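# Move plate from gray tray onto taped table area

## Task

Lift the plate out of the gray tray and set it down on the table so that no part of it extends beyond the blue tape outline. The gray tray must be left in its original state. The plate must stay in place without the robot supporting it. At the end, release the plate and move the tool away from it.

## Robot and tools

Robot: one xArm7 arm (seven revolute joints) with a suction cup instead of a gripper. The controlled point is the cup point: the centre of the cup rim when it touches nothing. The cup opens along the cup point's own +z axis. About 7 cm back from the rim, the tool body and its camera spread up to roughly 8 cm sideways, so keep that region clear of the tray walls and other objects.

Frame: every position and orientation is given in the scene frame. Its origin is on the table surface directly under the arm base. +z is up, +x is forward, and +y is to the left when looking along +x. Positions are in metres. Orientations are quaternions written w first (qw, qx, qy, qz). The arm base may be slightly tilted against the table. At long reach, the reported cup point can differ a little from the real one.

Row format: every motion uses rows of 8 plain numbers: x, y, z, qw, qx, qy, qz, suction. The first seven form an absolute target pose for the cup point in the scene frame, not an offset. Suction runs from -1 to 1. 1 means full vacuum (about 55 kPa below ambient), a fraction asks for that share of it, and 0.05 or less switches it off. The setting persists until changed. To keep the same orientation, repeat the same quaternion in every row rather than copying the possibly drifted reported one.

execute_actions(actions): a list of actions run one after another. Each action is a list of up to 15 rows, and each row lasts one control step (1/30 s). If an action has fewer than 15 rows, its last row is held for the remaining steps. Any target more than 0.6 m from the cup point's current position, measured along any of the cup point's own axes, gets the action rejected. If the first action is malformed or fails that check against the last reported state, nothing runs. Sending an empty list returns the current state and images without moving.

move(target, speed, blocking): drives the cup point in a straight line toward one absolute 8-number row. The path takes 0.5 to 10 s and is cut off at 10 s. speed is the path's top speed in m/s, from 0.002 to 0.5, default 0.25. Rotation is limited to twice that value in rad/s, turning the shorter way. The suction value is applied at the start. The path ignores obstacles. The real arm lags and may overshoot the requested speed, especially near full extension. Fast contact hits hard, and aiming beyond a contact surface presses harder. The result adds a move: line whose ending can be done (at rest near the target), off_target, moving, held (a check blocked the last step) or fault. It also names active limits: paced means the pose was clipped, and held means steps were blocked along the way, after which the arm can jump faster. With blocking=false, the call returns after 0.5 s while the arm keeps going. Until a result shows that move ended, other moves and execute_actions are refused, so use wait or stop first.

wait(seconds): 0 to 10 s. The arm holds its last command, and a running move continues. It returns early if that move finishes. stop: brakes a running move, which needs some distance, more when fast. zoom_image(camera, region): enlarges [x0, y0, x1, y1] pixels of one camera's latest image, at most 504x504. Cameras: cam_head_left, cam_head_right, cam_high, cam_low (672x504) and cam_wrist (616x616 fisheye). read_manual only gives licence text. finished_scene(scene): ends the current scene, given its number, and reports success. It cannot be undone.

Control details: every step, the commanded pose is clipped to within 70 mm and 16 degrees of the measured pose. Position wins over orientation when both cannot be met. After an action, the arm continues at most to the last clipped pose, so far targets need further commands. The Hand target line shows where the controller is currently heading. Joint targets move at up to 3.14 rad/s. The robot keeps holding its last command while you are reasoning.

Result lines: the state gives end_effector_position, end_effector_quat_wxyz and velocities, plus joint positions, suction_measured and part_present. A pose unreachable line means the clearance check altered or blocked the command. suction_measured near 0 means no seal. On an airtight surface it settles up to 0.15 under the setting and can dip 0.04 more between pump cycles. part_present switches to 1 at 0.50 and back to 0 below 0.45.

Picking: switch suction on and press the whole 29 mm rim flat onto a smooth flat area of the plate, well away from its edges, holes or seams. Under vacuum the cup compresses, so a held object sits up to about 10 mm closer than the cup point suggests. Vacuum can lift a resting object even without tool motion. To release, lower the plate until it rests on the table, switch suction off, then move at least 15 mm away. If the cup seals to the table, switch suction off to free it.

Avoid: drops, slips, slamming into things, hard pushes, disturbing the tray, and knocking anything off the table, which fails the job. Objects may occasionally get nudged by outside forces. Joint load limits (N m): waist 45, shoulder 45, upper arm roll 27, elbow 27, forearm roll 27, wrist pitch 18, wrist roll 18. Reaching a limit triggers a torque fault: the joint backs off, holds for 10 s and the rest of the call is dropped. Holding loads heats motors. A MOTOR HOT line appears from 65 °C, and at 80 °C the brakes lock until cooled (OVER-TEMPERATURE FAULT). Faster, smoother, lower-effort work is better.

Each tool is called after ">>>" as a command line: name --argument value for each argument, lists and objects as JSON in quotes; but a table of rows of numbers goes row by row, as --pt "numbers of a row", without its own name.

## Session

>>> execute_actions --actions '[]'

Scene clock: 0.00 s.
end_effector_position=(+0.3980, +0.0065, +0.2972) suction_measured=0.01 part_present=0 end_effector_quat_wxyz=(+0.003, -0.006, +1.000, -0.002) end_effector_velocity=(-0.000, -0.000, -0.000) end_effector_angular_velocity=(+0.000, +0.000, -0.001)
Joint positions: [-0.001 -0.251 -0.002  0.918  0.002  1.169  2.355]
Joint velocities: [-0. -0. -0. -0. -0.  0.  0.]
Motor temperatures (°C, as the motors report them): [36 30 32 36 31 34 34]
Hand target: +0.398, +0.006, +0.297; +0.003, -0.006, +1.000, -0.002

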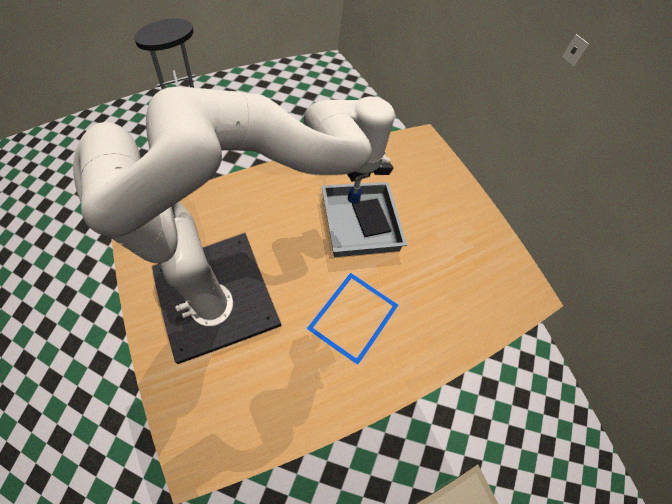

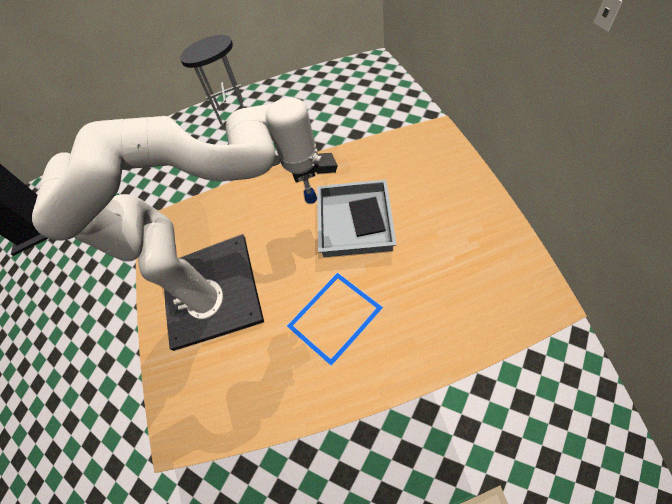

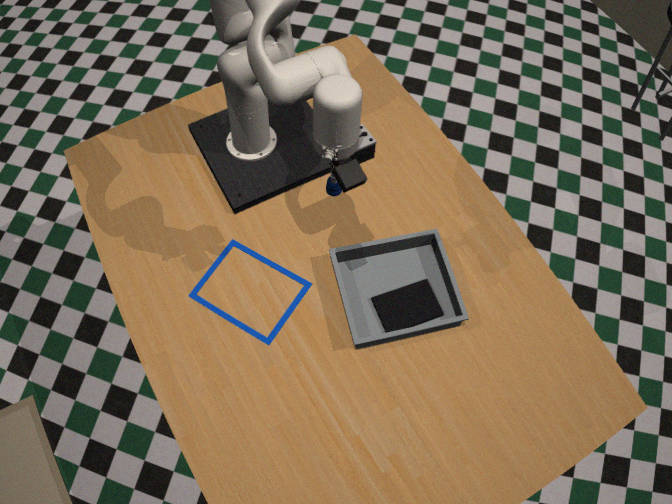

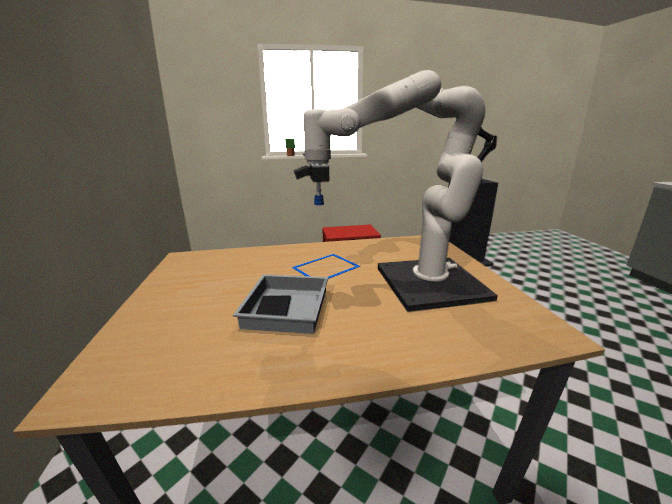

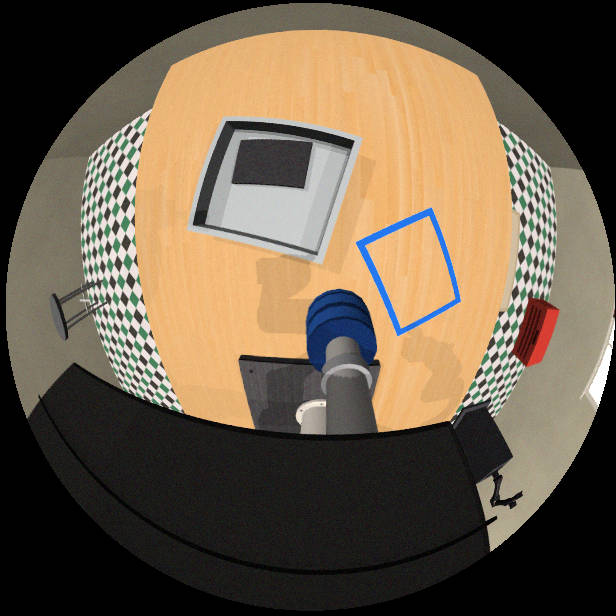

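>>> zoom_image --camera "cam_high" --region '[170, 210, 490, 370]'

>>> zoom_image --camera "cam_low" --region '[210, 240, 370, 350]'

Region (170, 210, 490, 370) of cam_high's 672x504 image, scaled by 1.575, with more detail than that image has.

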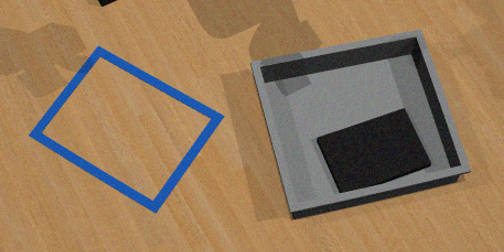

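Region (210, 240, 370, 350) of cam_low's 672x504 image, scaled by 3.150, with more detail than that image has; it fills the top 346 rows of this view, and the rest is white.

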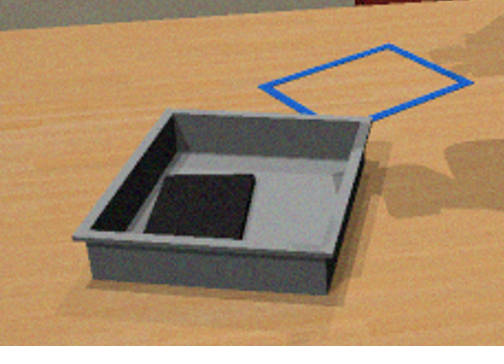

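>>> move --target '[0.587,0.084,0.12,0,0,1,0,0]'

Scene clock: 22.47 s.
end_effector_position=(+0.5873, +0.0831, +0.1208) suction_measured=0.01 part_present=0 end_effector_quat_wxyz=(+0.000, +0.000, +1.000, -0.001) end_effector_velocity=(-0.001, +0.002, -0.005) end_effector_angular_velocity=(-0.000, +0.009, +0.002)
Joint positions: [ 0.079  0.584  0.053  1.465 -0.031  0.886  2.514]
Joint velocities: [ 0.002  0.009  0.001  0.002 -0.     0.002  0.001]
Motor temperatures (°C, as the motors report them): [36 30 32 41 31 34 34]
Hand target: +0.587, +0.083, +0.120; -0.000, +0.000, +1.000, -0.001
Off the commanded pose: 0.001 m, 0 deg.
move: done
camera_calibration (this result's frames):
cam_wrist: T_world_to_cam=[[0.00728379, -0.999414, -0.0334403, 0.0926014], [-0.923409, -0.0195557, 0.38332, 0.502777], [-0.383749, 0.0280871, -0.92301, 0.43494], [0, 0, 0, 1]] pos_world=[0.630502, 0.0901631, 0.211826]

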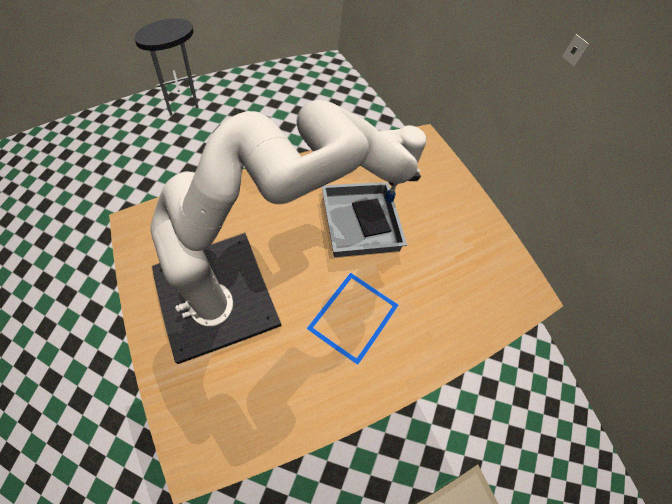

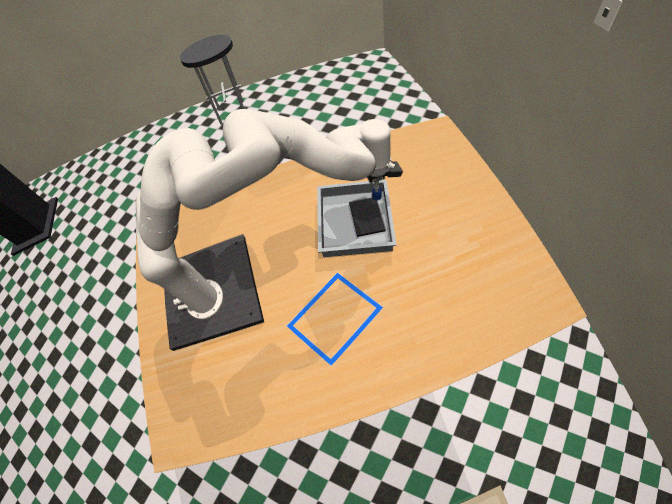

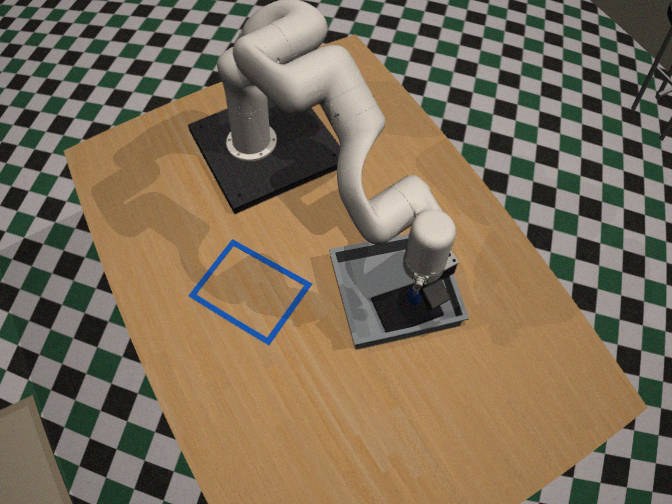

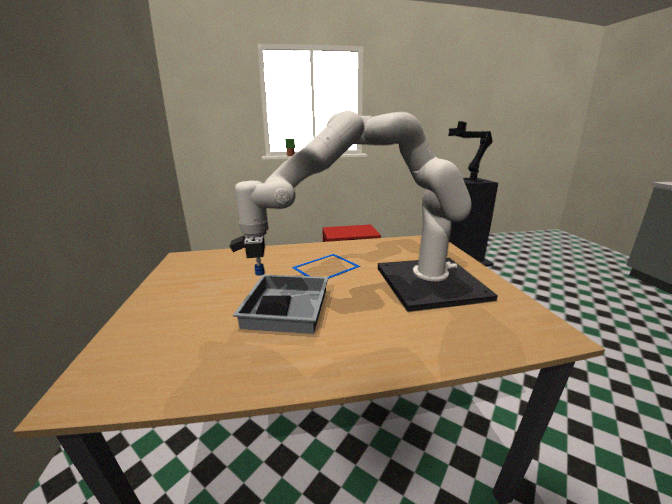

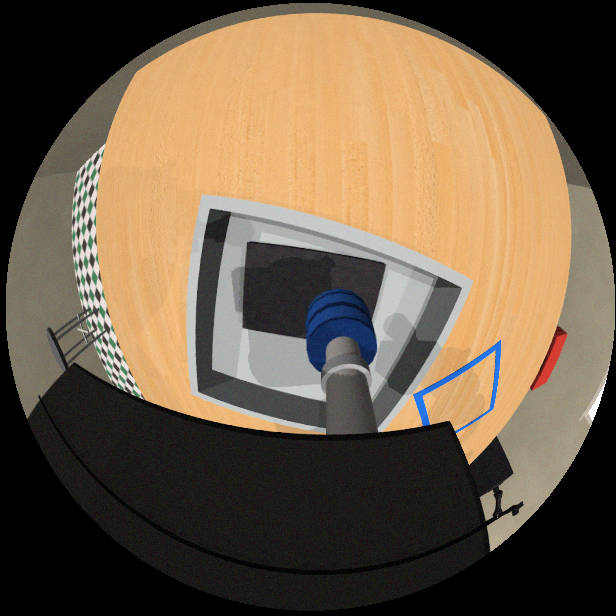

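>>> zoom_image --camera "cam_high" --region '[340, 230, 480, 350]'

>>> zoom_image --camera "cam_head_right" --region '[300, 160, 420, 270]'

Region (340, 230, 480, 350) of cam_high's 672x504 image, scaled by 3.600, with more detail than that image has; it fills the top 432 rows of this view, and the rest is white.

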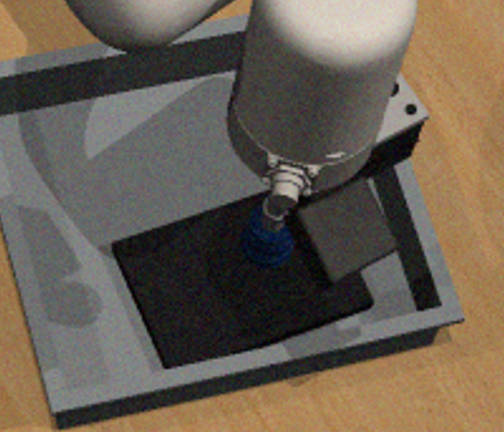

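Region (300, 160, 420, 270) of cam_head_right's 672x504 image, scaled by 4.200, with more detail than that image has; it fills the top 462 rows of this view, and the rest is white.

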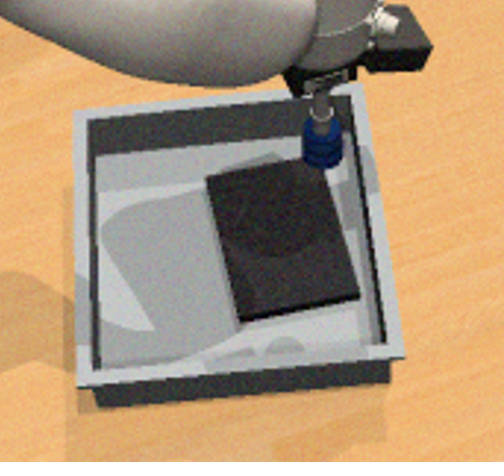

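>>> move --target '[0.559,0.098,0.06,0,0,1,0,0]'

>>> move --target '[0.559,0.098,0.025,0,0,1,0,1]' --speed 0.02

Scene clock: 51.03 s.
end_effector_position=(+0.5597, +0.0977, +0.0608) suction_measured=0.01 part_present=0 end_effector_quat_wxyz=(+0.001, +0.000, +1.000, -0.000) end_effector_velocity=(-0.002, +0.001, -0.004) end_effector_angular_velocity=(-0.000, +0.004, +0.002)
Joint positions: [ 0.105  0.618  0.056  1.321 -0.039  0.708  2.552]
Joint velocities: [ 0.002  0.004  0.001 -0.005 -0.    -0.005  0.001]
Motor temperatures (°C, as the motors report them): [36 32 32 43 31 34 34]
Hand target: +0.559, +0.098, +0.060; +0.000, +0.000, +1.000, -0.000
Off the commanded pose: 0.001 m, 0 deg.
move: done
camera_calibration (this result's frames):
cam_wrist: T_world_to_cam=[[0.00696845, -0.99935, -0.0353695, 0.105731], [-0.923687, -0.019983, 0.382627, 0.500723], [-0.383085, 0.030004, -0.923226, 0.36801], [0, 0, 0, 1]] pos_world=[0.602753, 0.104626, 0.151906]

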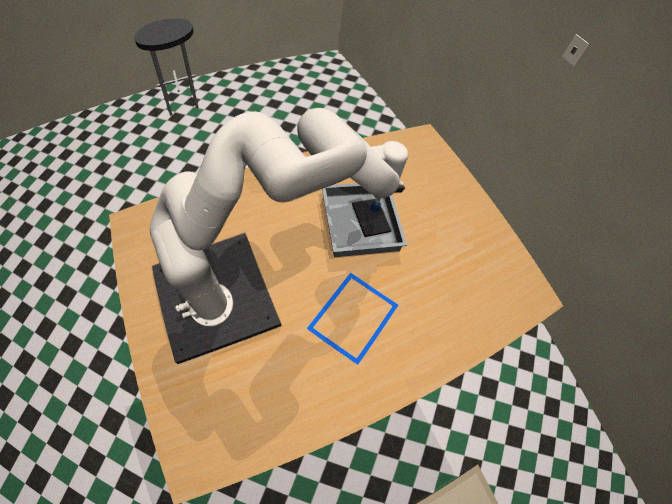

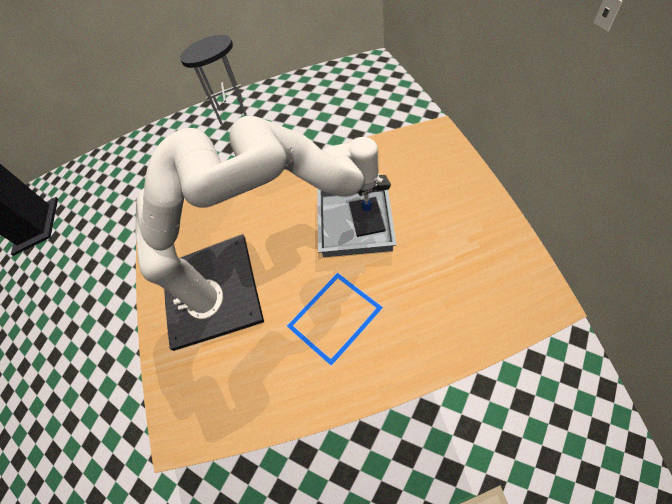

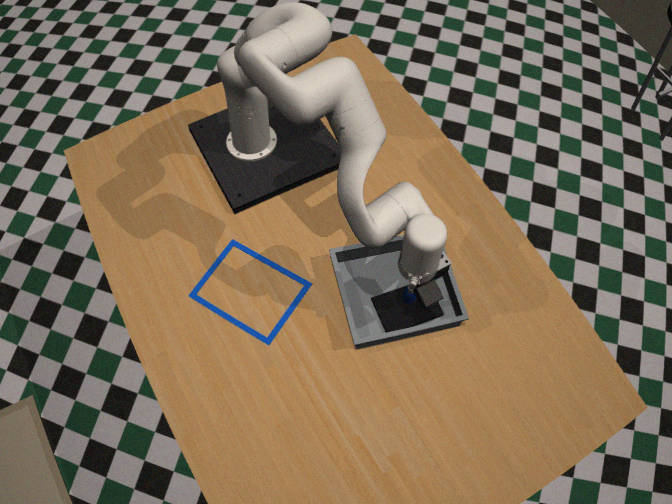

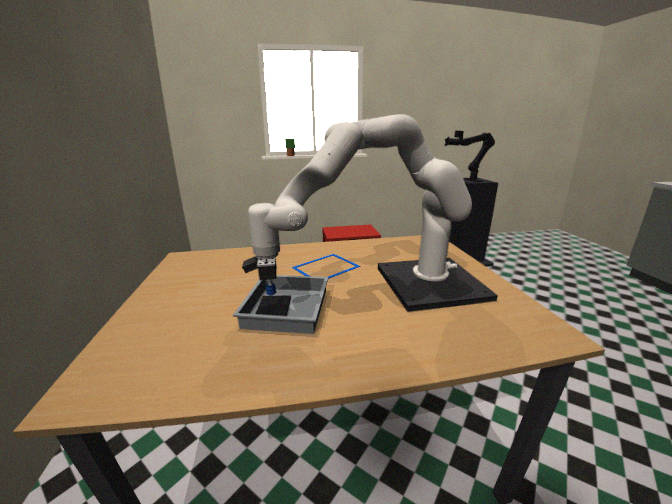

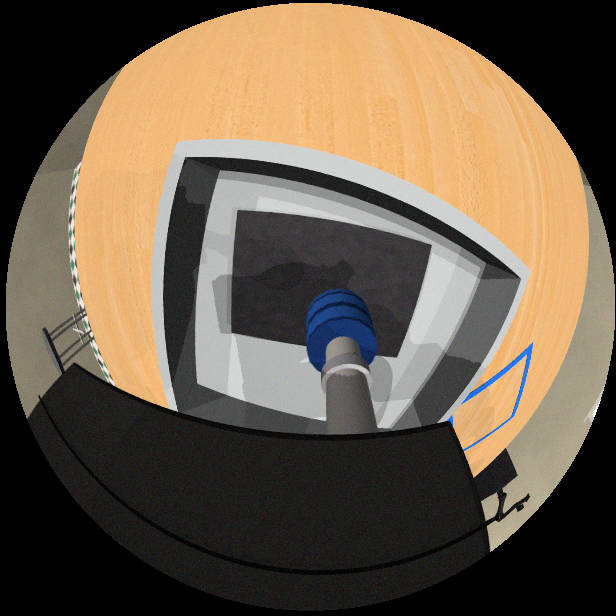

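Scene clock: 53.07 s.
end_effector_position=(+0.5590, +0.0979, +0.0251) suction_measured=0.01 part_present=0 end_effector_quat_wxyz=(+0.000, -0.000, +1.000, -0.000) end_effector_velocity=(+0.002, +0.000, +0.002) end_effector_angular_velocity=(+0.001, -0.006, -0.000)
Joint positions: [ 0.109  0.693  0.052  1.326 -0.044  0.64   2.555]
Joint velocities: [ 0.    -0.002  0.     0.002 -0.    -0.002  0.001]
Motor temperatures (°C, as the motors report them): [36 32 32 43 31 34 34]
Hand target: +0.559, +0.098, +0.025; +0.000, -0.000, +1.000, -0.000
Off the commanded pose: 0.000 m, 0 deg.
move: done
camera_calibration (this result's frames):
cam_wrist: T_world_to_cam=[[0.0076073, -0.999346, -0.0353483, 0.104353], [-0.923117, -0.0206085, 0.383967, 0.513519], [-0.384445, 0.0297097, -0.92267, 0.335576], [0, 0, 0, 1]] pos_world=[0.602254, 0.104897, 0.11614]

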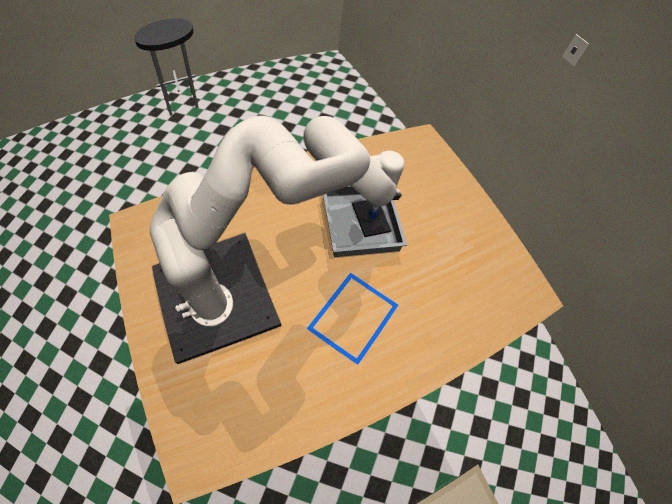

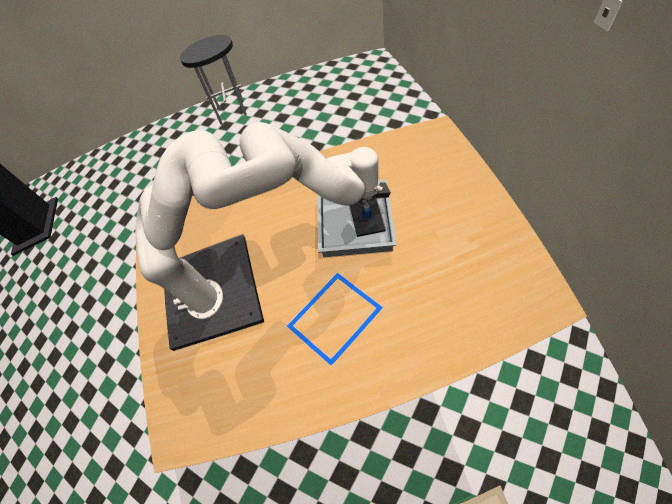

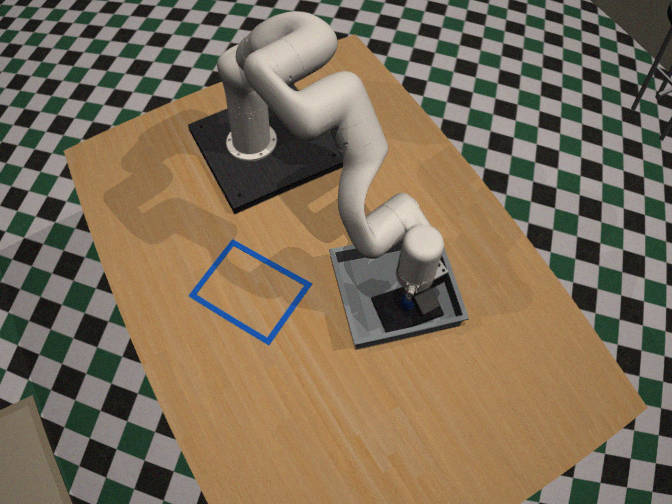

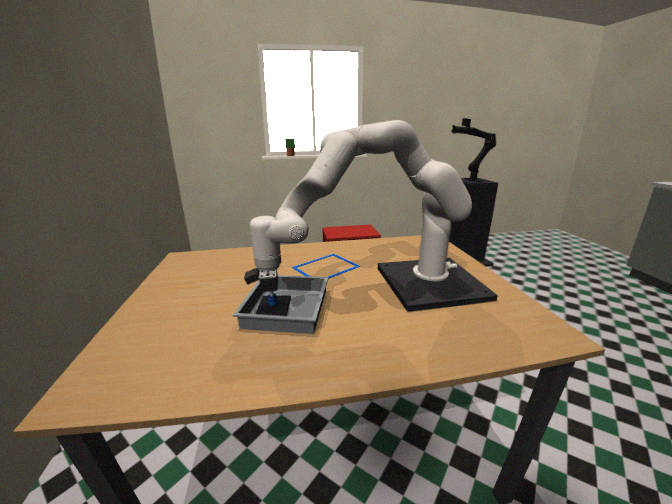

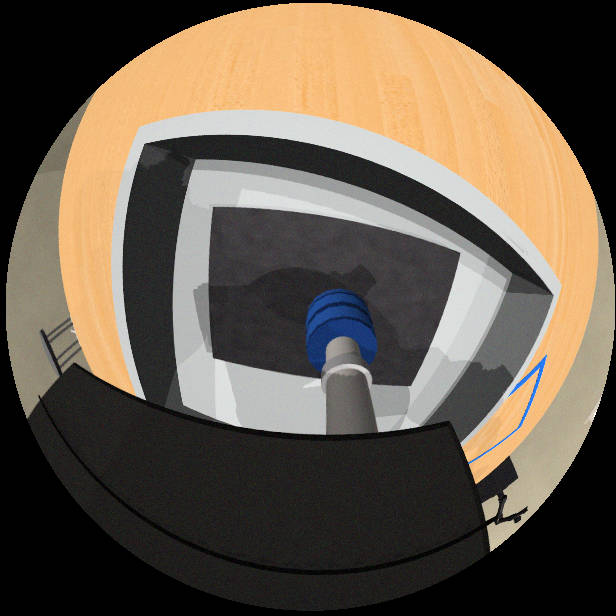

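>>> move --target '[0.559,0.098,0.008,0,0,1,0,1]' --speed 0.015

Scene clock: 56.13 s.
end_effector_position=(+0.5589, +0.0980, +0.0080) suction_measured=0.80 part_present=1 end_effector_quat_wxyz=(-0.000, -0.000, +1.000, -0.000) end_effector_velocity=(+0.002, +0.000, +0.001) end_effector_angular_velocity=(+0.001, -0.006, -0.001)
Joint positions: [ 0.111  0.731  0.05   1.333 -0.046  0.609  2.556]
Joint velocities: [ 0.    -0.001 -0.     0.003 -0.    -0.003  0.001]
Motor temperatures (°C, as the motors report them): [36 32 32 43 31 34 34]
Hand target: +0.559, +0.098, +0.008; +0.000, -0.000, +1.000, -0.000
Off the commanded pose: 0.000 m, 0 deg.
move: done
camera_calibration (this result's frames):
cam_wrist: T_world_to_cam=[[0.00760996, -0.999343, -0.0354412, 0.103766], [-0.923026, -0.0206536, 0.384182, 0.51996], [-0.384661, 0.0297896, -0.922577, 0.319888], [0, 0, 0, 1]] pos_world=[0.602195, 0.104908, 0.0990399]

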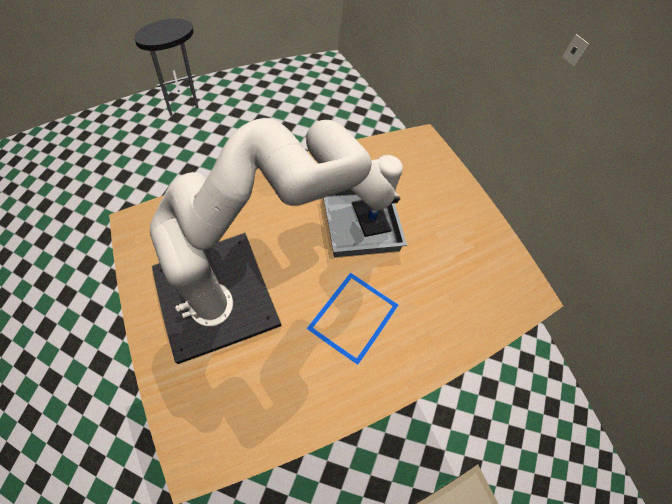

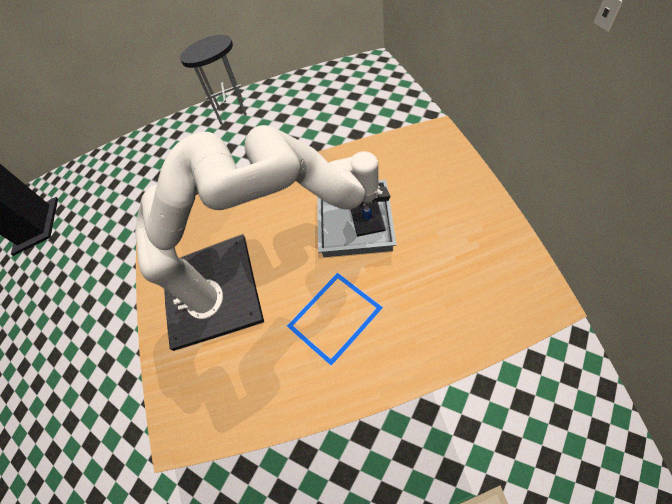

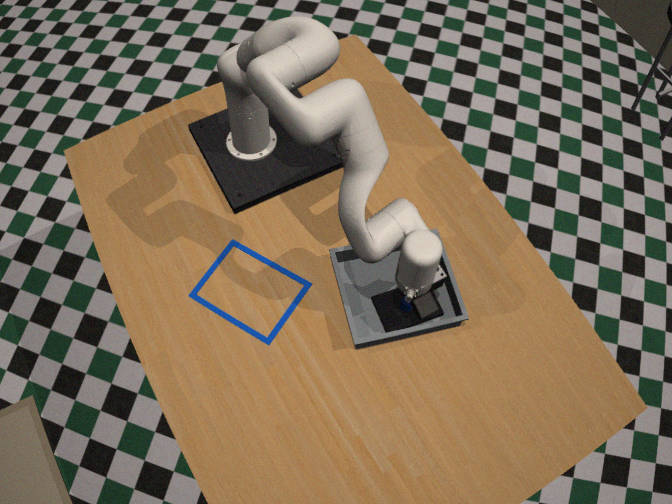

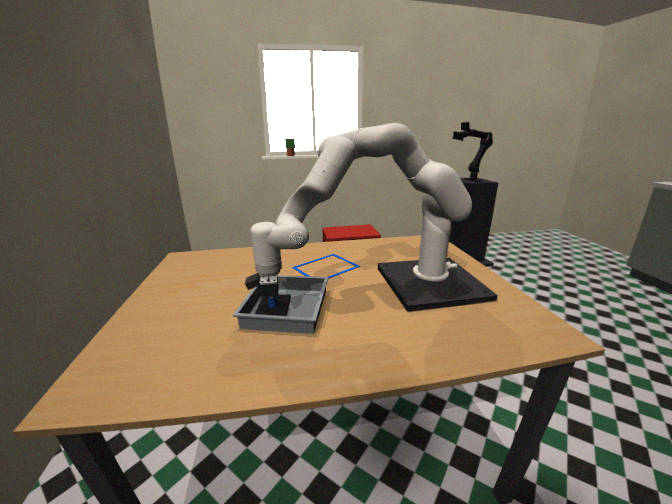

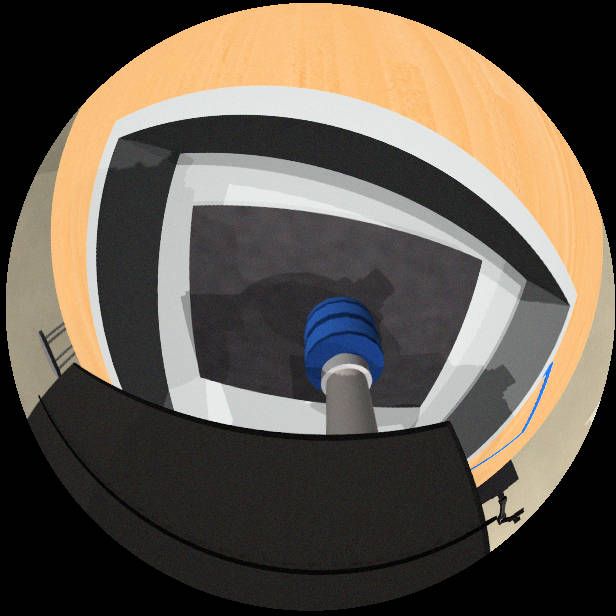

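>>> move --target '[0.559,0.098,0.10,0,0,1,0,1]' --speed 0.08

>>> move --target '[0.358,-0.164,0.10,0,0.438,0.899,0,1]' --speed 0.2

>>> move --target '[0.358,-0.164,0.03,0,0.438,0.899,0,1]' --speed 0.06

Scene clock: 63.27 s.
end_effector_position=(+0.5587, +0.0981, +0.0994) suction_measured=0.96 part_present=1 end_effector_quat_wxyz=(-0.001, +0.000, +1.000, +0.000) end_effector_velocity=(-0.001, -0.000, -0.000) end_effector_angular_velocity=(-0.000, +0.003, +0.001)
Joint positions: [ 0.102  0.543  0.061  1.327 -0.033  0.792  2.548]
Joint velocities: [-0.     0.     0.     0.     0.     0.003 -0.001]
Motor temperatures (°C, as the motors report them): [36 32 32 42 31 34 34]
Hand target: +0.559, +0.098, +0.100; -0.000, +0.000, +1.000, +0.000
Off the commanded pose: 0.001 m, 0 deg.
move: done
camera_calibration (this result's frames):
cam_wrist: T_world_to_cam=[[0.00754196, -0.999321, -0.0360605, 0.107236], [-0.922666, -0.0208575, 0.385037, 0.48435], [-0.385527, 0.0303679, -0.922196, 0.404482], [0, 0, 0, 1]] pos_world=[0.602023, 0.104982, 0.190386]

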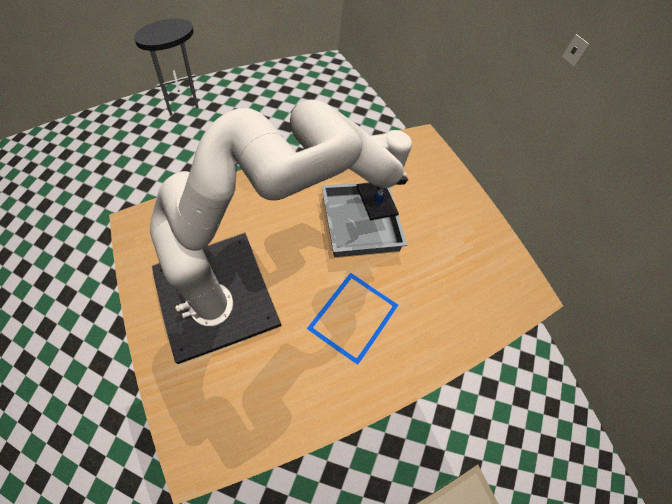

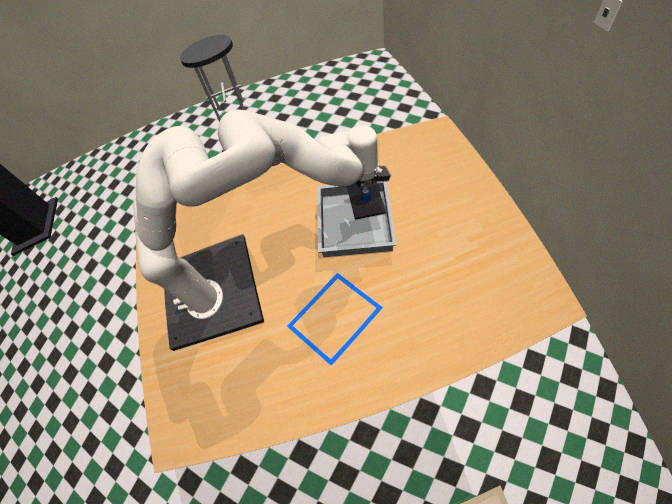

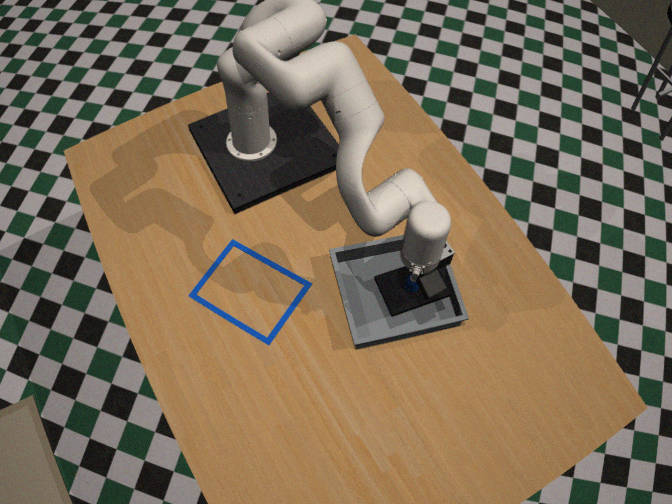

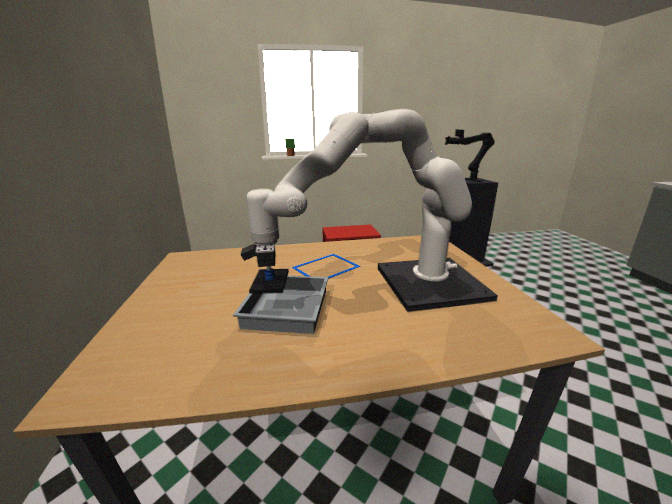

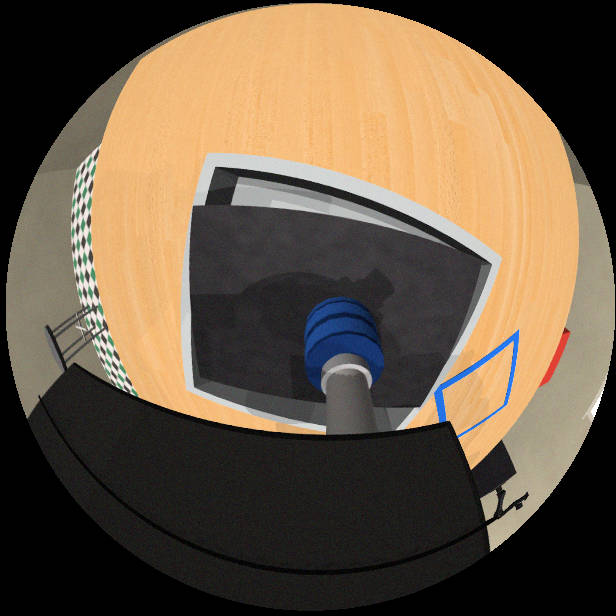

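Scene clock: 65.93 s.
end_effector_position=(+0.3573, -0.1628, +0.0999) suction_measured=0.98 part_present=1 end_effector_quat_wxyz=(+0.000, +0.438, +0.899, +0.000) end_effector_velocity=(-0.001, -0.002, -0.000) end_effector_angular_velocity=(-0.000, +0.000, -0.007)
Joint positions: [-0.183  0.077 -0.257  0.624  0.045  0.558  2.799]
Joint velocities: [-0.003 -0.001 -0.003 -0.002 -0.001 -0.     0.002]
Motor temperatures (°C, as the motors report them): [36 32 32 42 31 34 34]
Hand target: +0.357, -0.163, +0.100; +0.000, +0.438, +0.899, +0.000
Off the commanded pose: 0.001 m, 0 deg.
move: done
camera_calibration (this result's frames):
cam_wrist: T_world_to_cam=[[-0.781902, -0.622337, -0.0364136, 0.19159], [-0.585875, 0.71362, 0.384052, 0.292218], [-0.213024, 0.321625, -0.922593, 0.321076], [0, 0, 0, 1]] pos_world=[0.389405, -0.192566, 0.190972]

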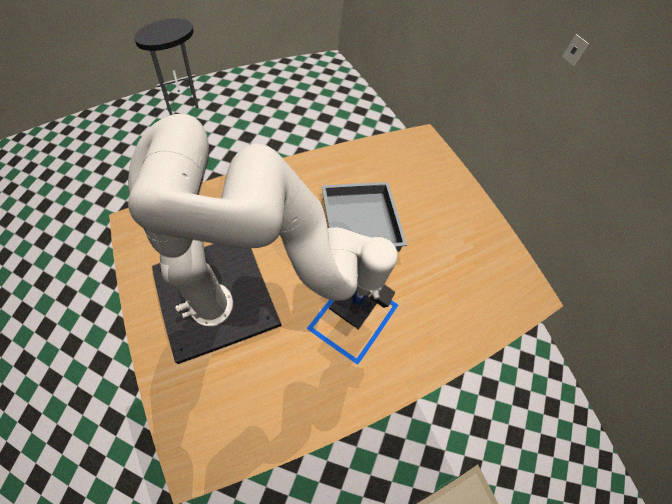

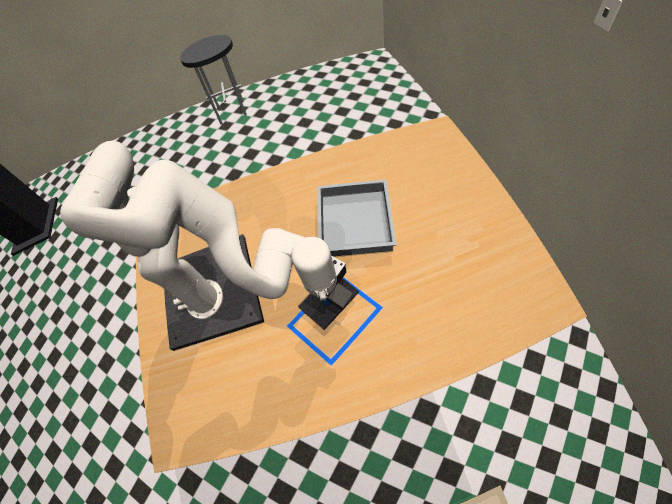

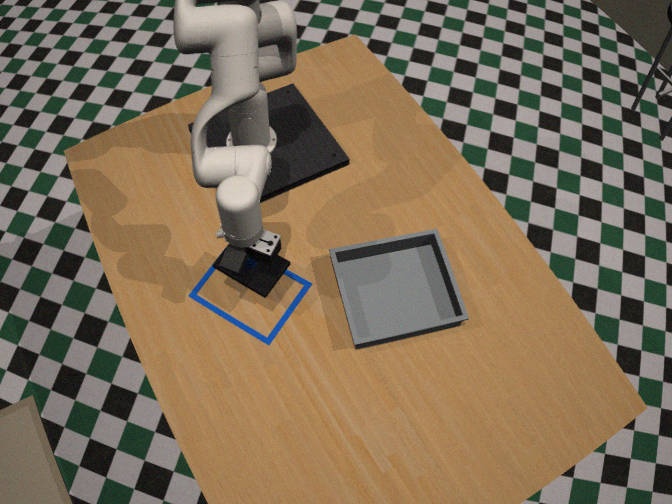

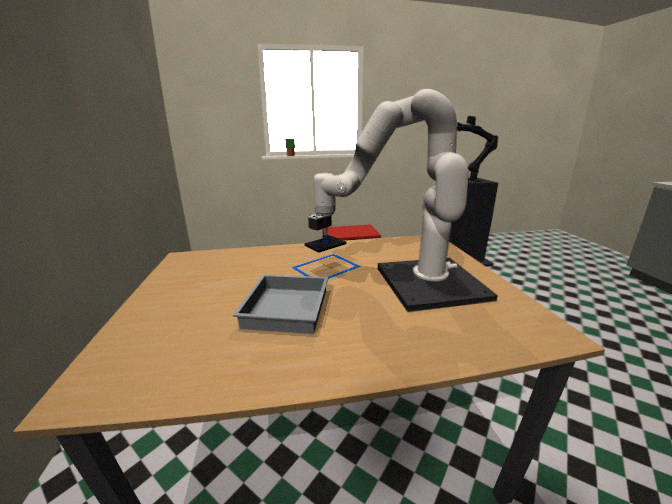

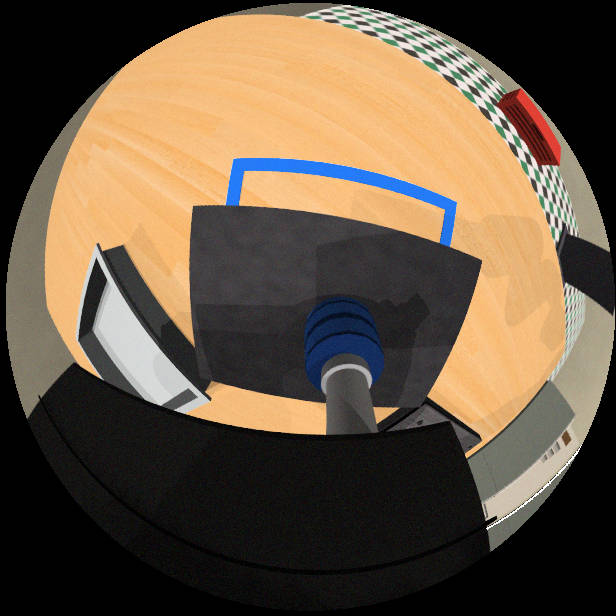

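Scene clock: 67.43 s.
end_effector_position=(+0.3581, -0.1643, +0.0304) suction_measured=0.96 part_present=1 end_effector_quat_wxyz=(+0.000, +0.438, +0.899, -0.001) end_effector_velocity=(+0.001, -0.000, -0.000) end_effector_angular_velocity=(-0.000, -0.002, -0.000)
Joint positions: [-0.215  0.299 -0.202  0.628  0.182  0.347  2.697]
Joint velocities: [-0.002  0.002  0.003  0.001  0.003 -0.004 -0.002]
Motor temperatures (°C, as the motors report them): [36 32 32 42 31 34 34]
Hand target: +0.358, -0.164, +0.030; +0.000, +0.438, +0.899, -0.001
Off the commanded pose: 0.001 m, 0 deg.
move: done
camera_calibration (this result's frames):
cam_wrist: T_world_to_cam=[[-0.78241, -0.621785, -0.0349061, 0.188862], [-0.585131, 0.714784, 0.383022, 0.320424], [-0.213207, 0.320105, -0.923079, 0.257408], [0, 0, 0, 1]] pos_world=[0.390139, -0.194001, 0.121471]

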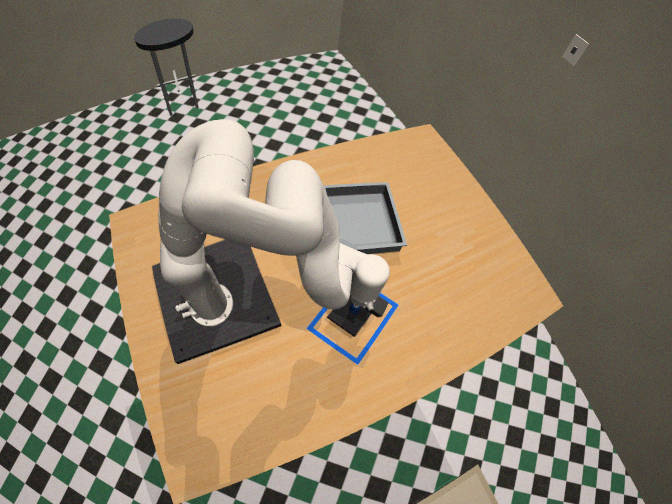

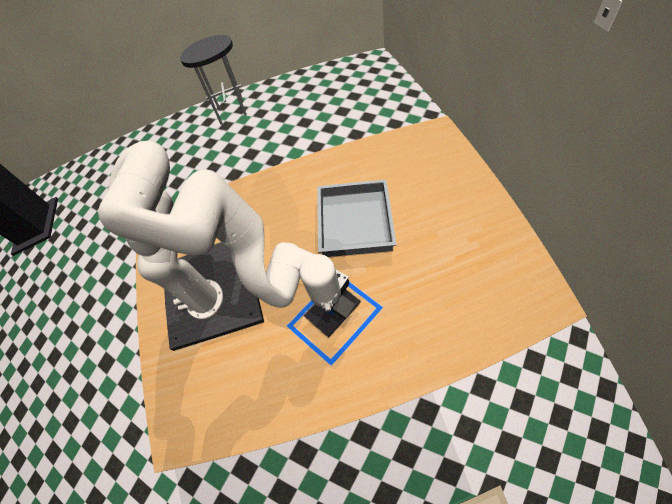

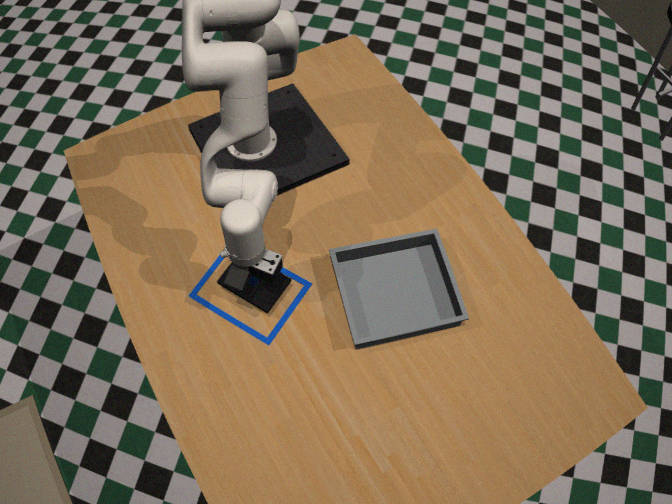

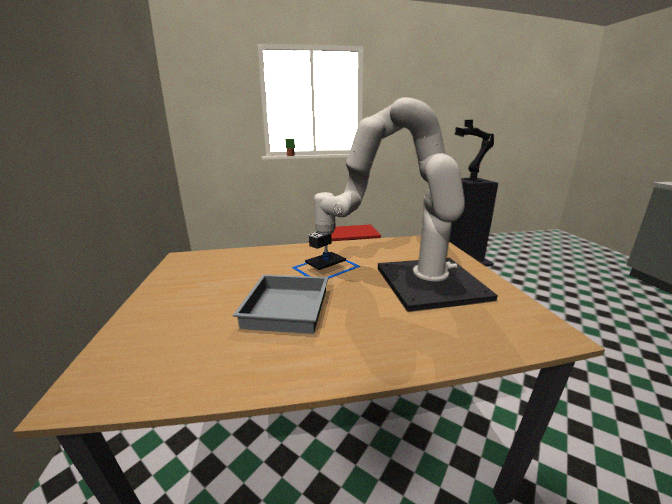

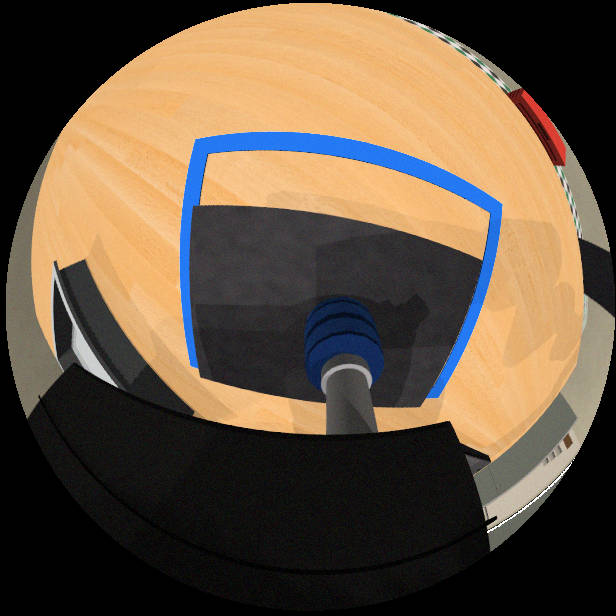

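>>> zoom_image --camera "cam_high" --region '[170, 220, 330, 360]'

>>> zoom_image --camera "cam_head_left" --region '[290, 250, 420, 380]'

>>> zoom_image --camera "cam_low" --region '[280, 230, 370, 290]'

Region (170, 220, 330, 360) of cam_high's 672x504 image, scaled by 3.150, with more detail than that image has; it fills the top 441 rows of this view, and the rest is white.

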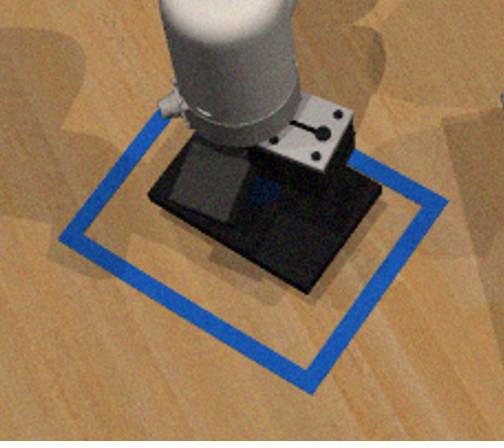

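Region (290, 250, 420, 380) of cam_head_left's 672x504 image, scaled by 3.877, with more detail than that image has.

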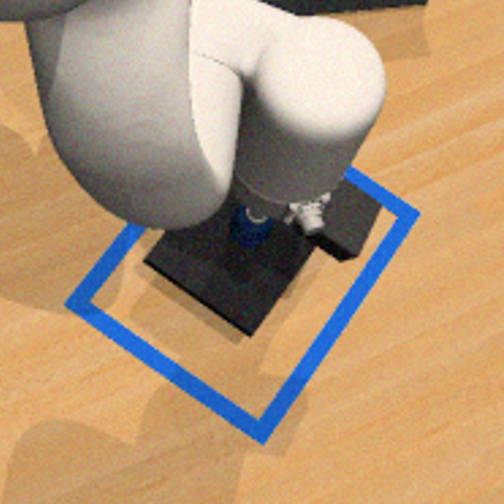

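Region (280, 230, 370, 290) of cam_low's 672x504 image, scaled by 5.600, with more detail than that image has.

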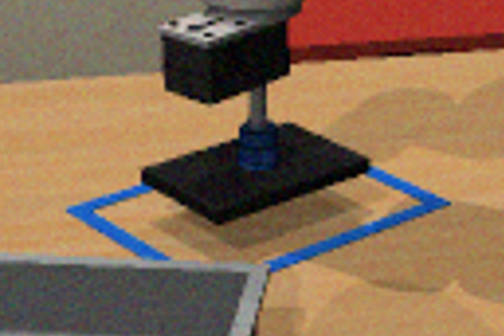

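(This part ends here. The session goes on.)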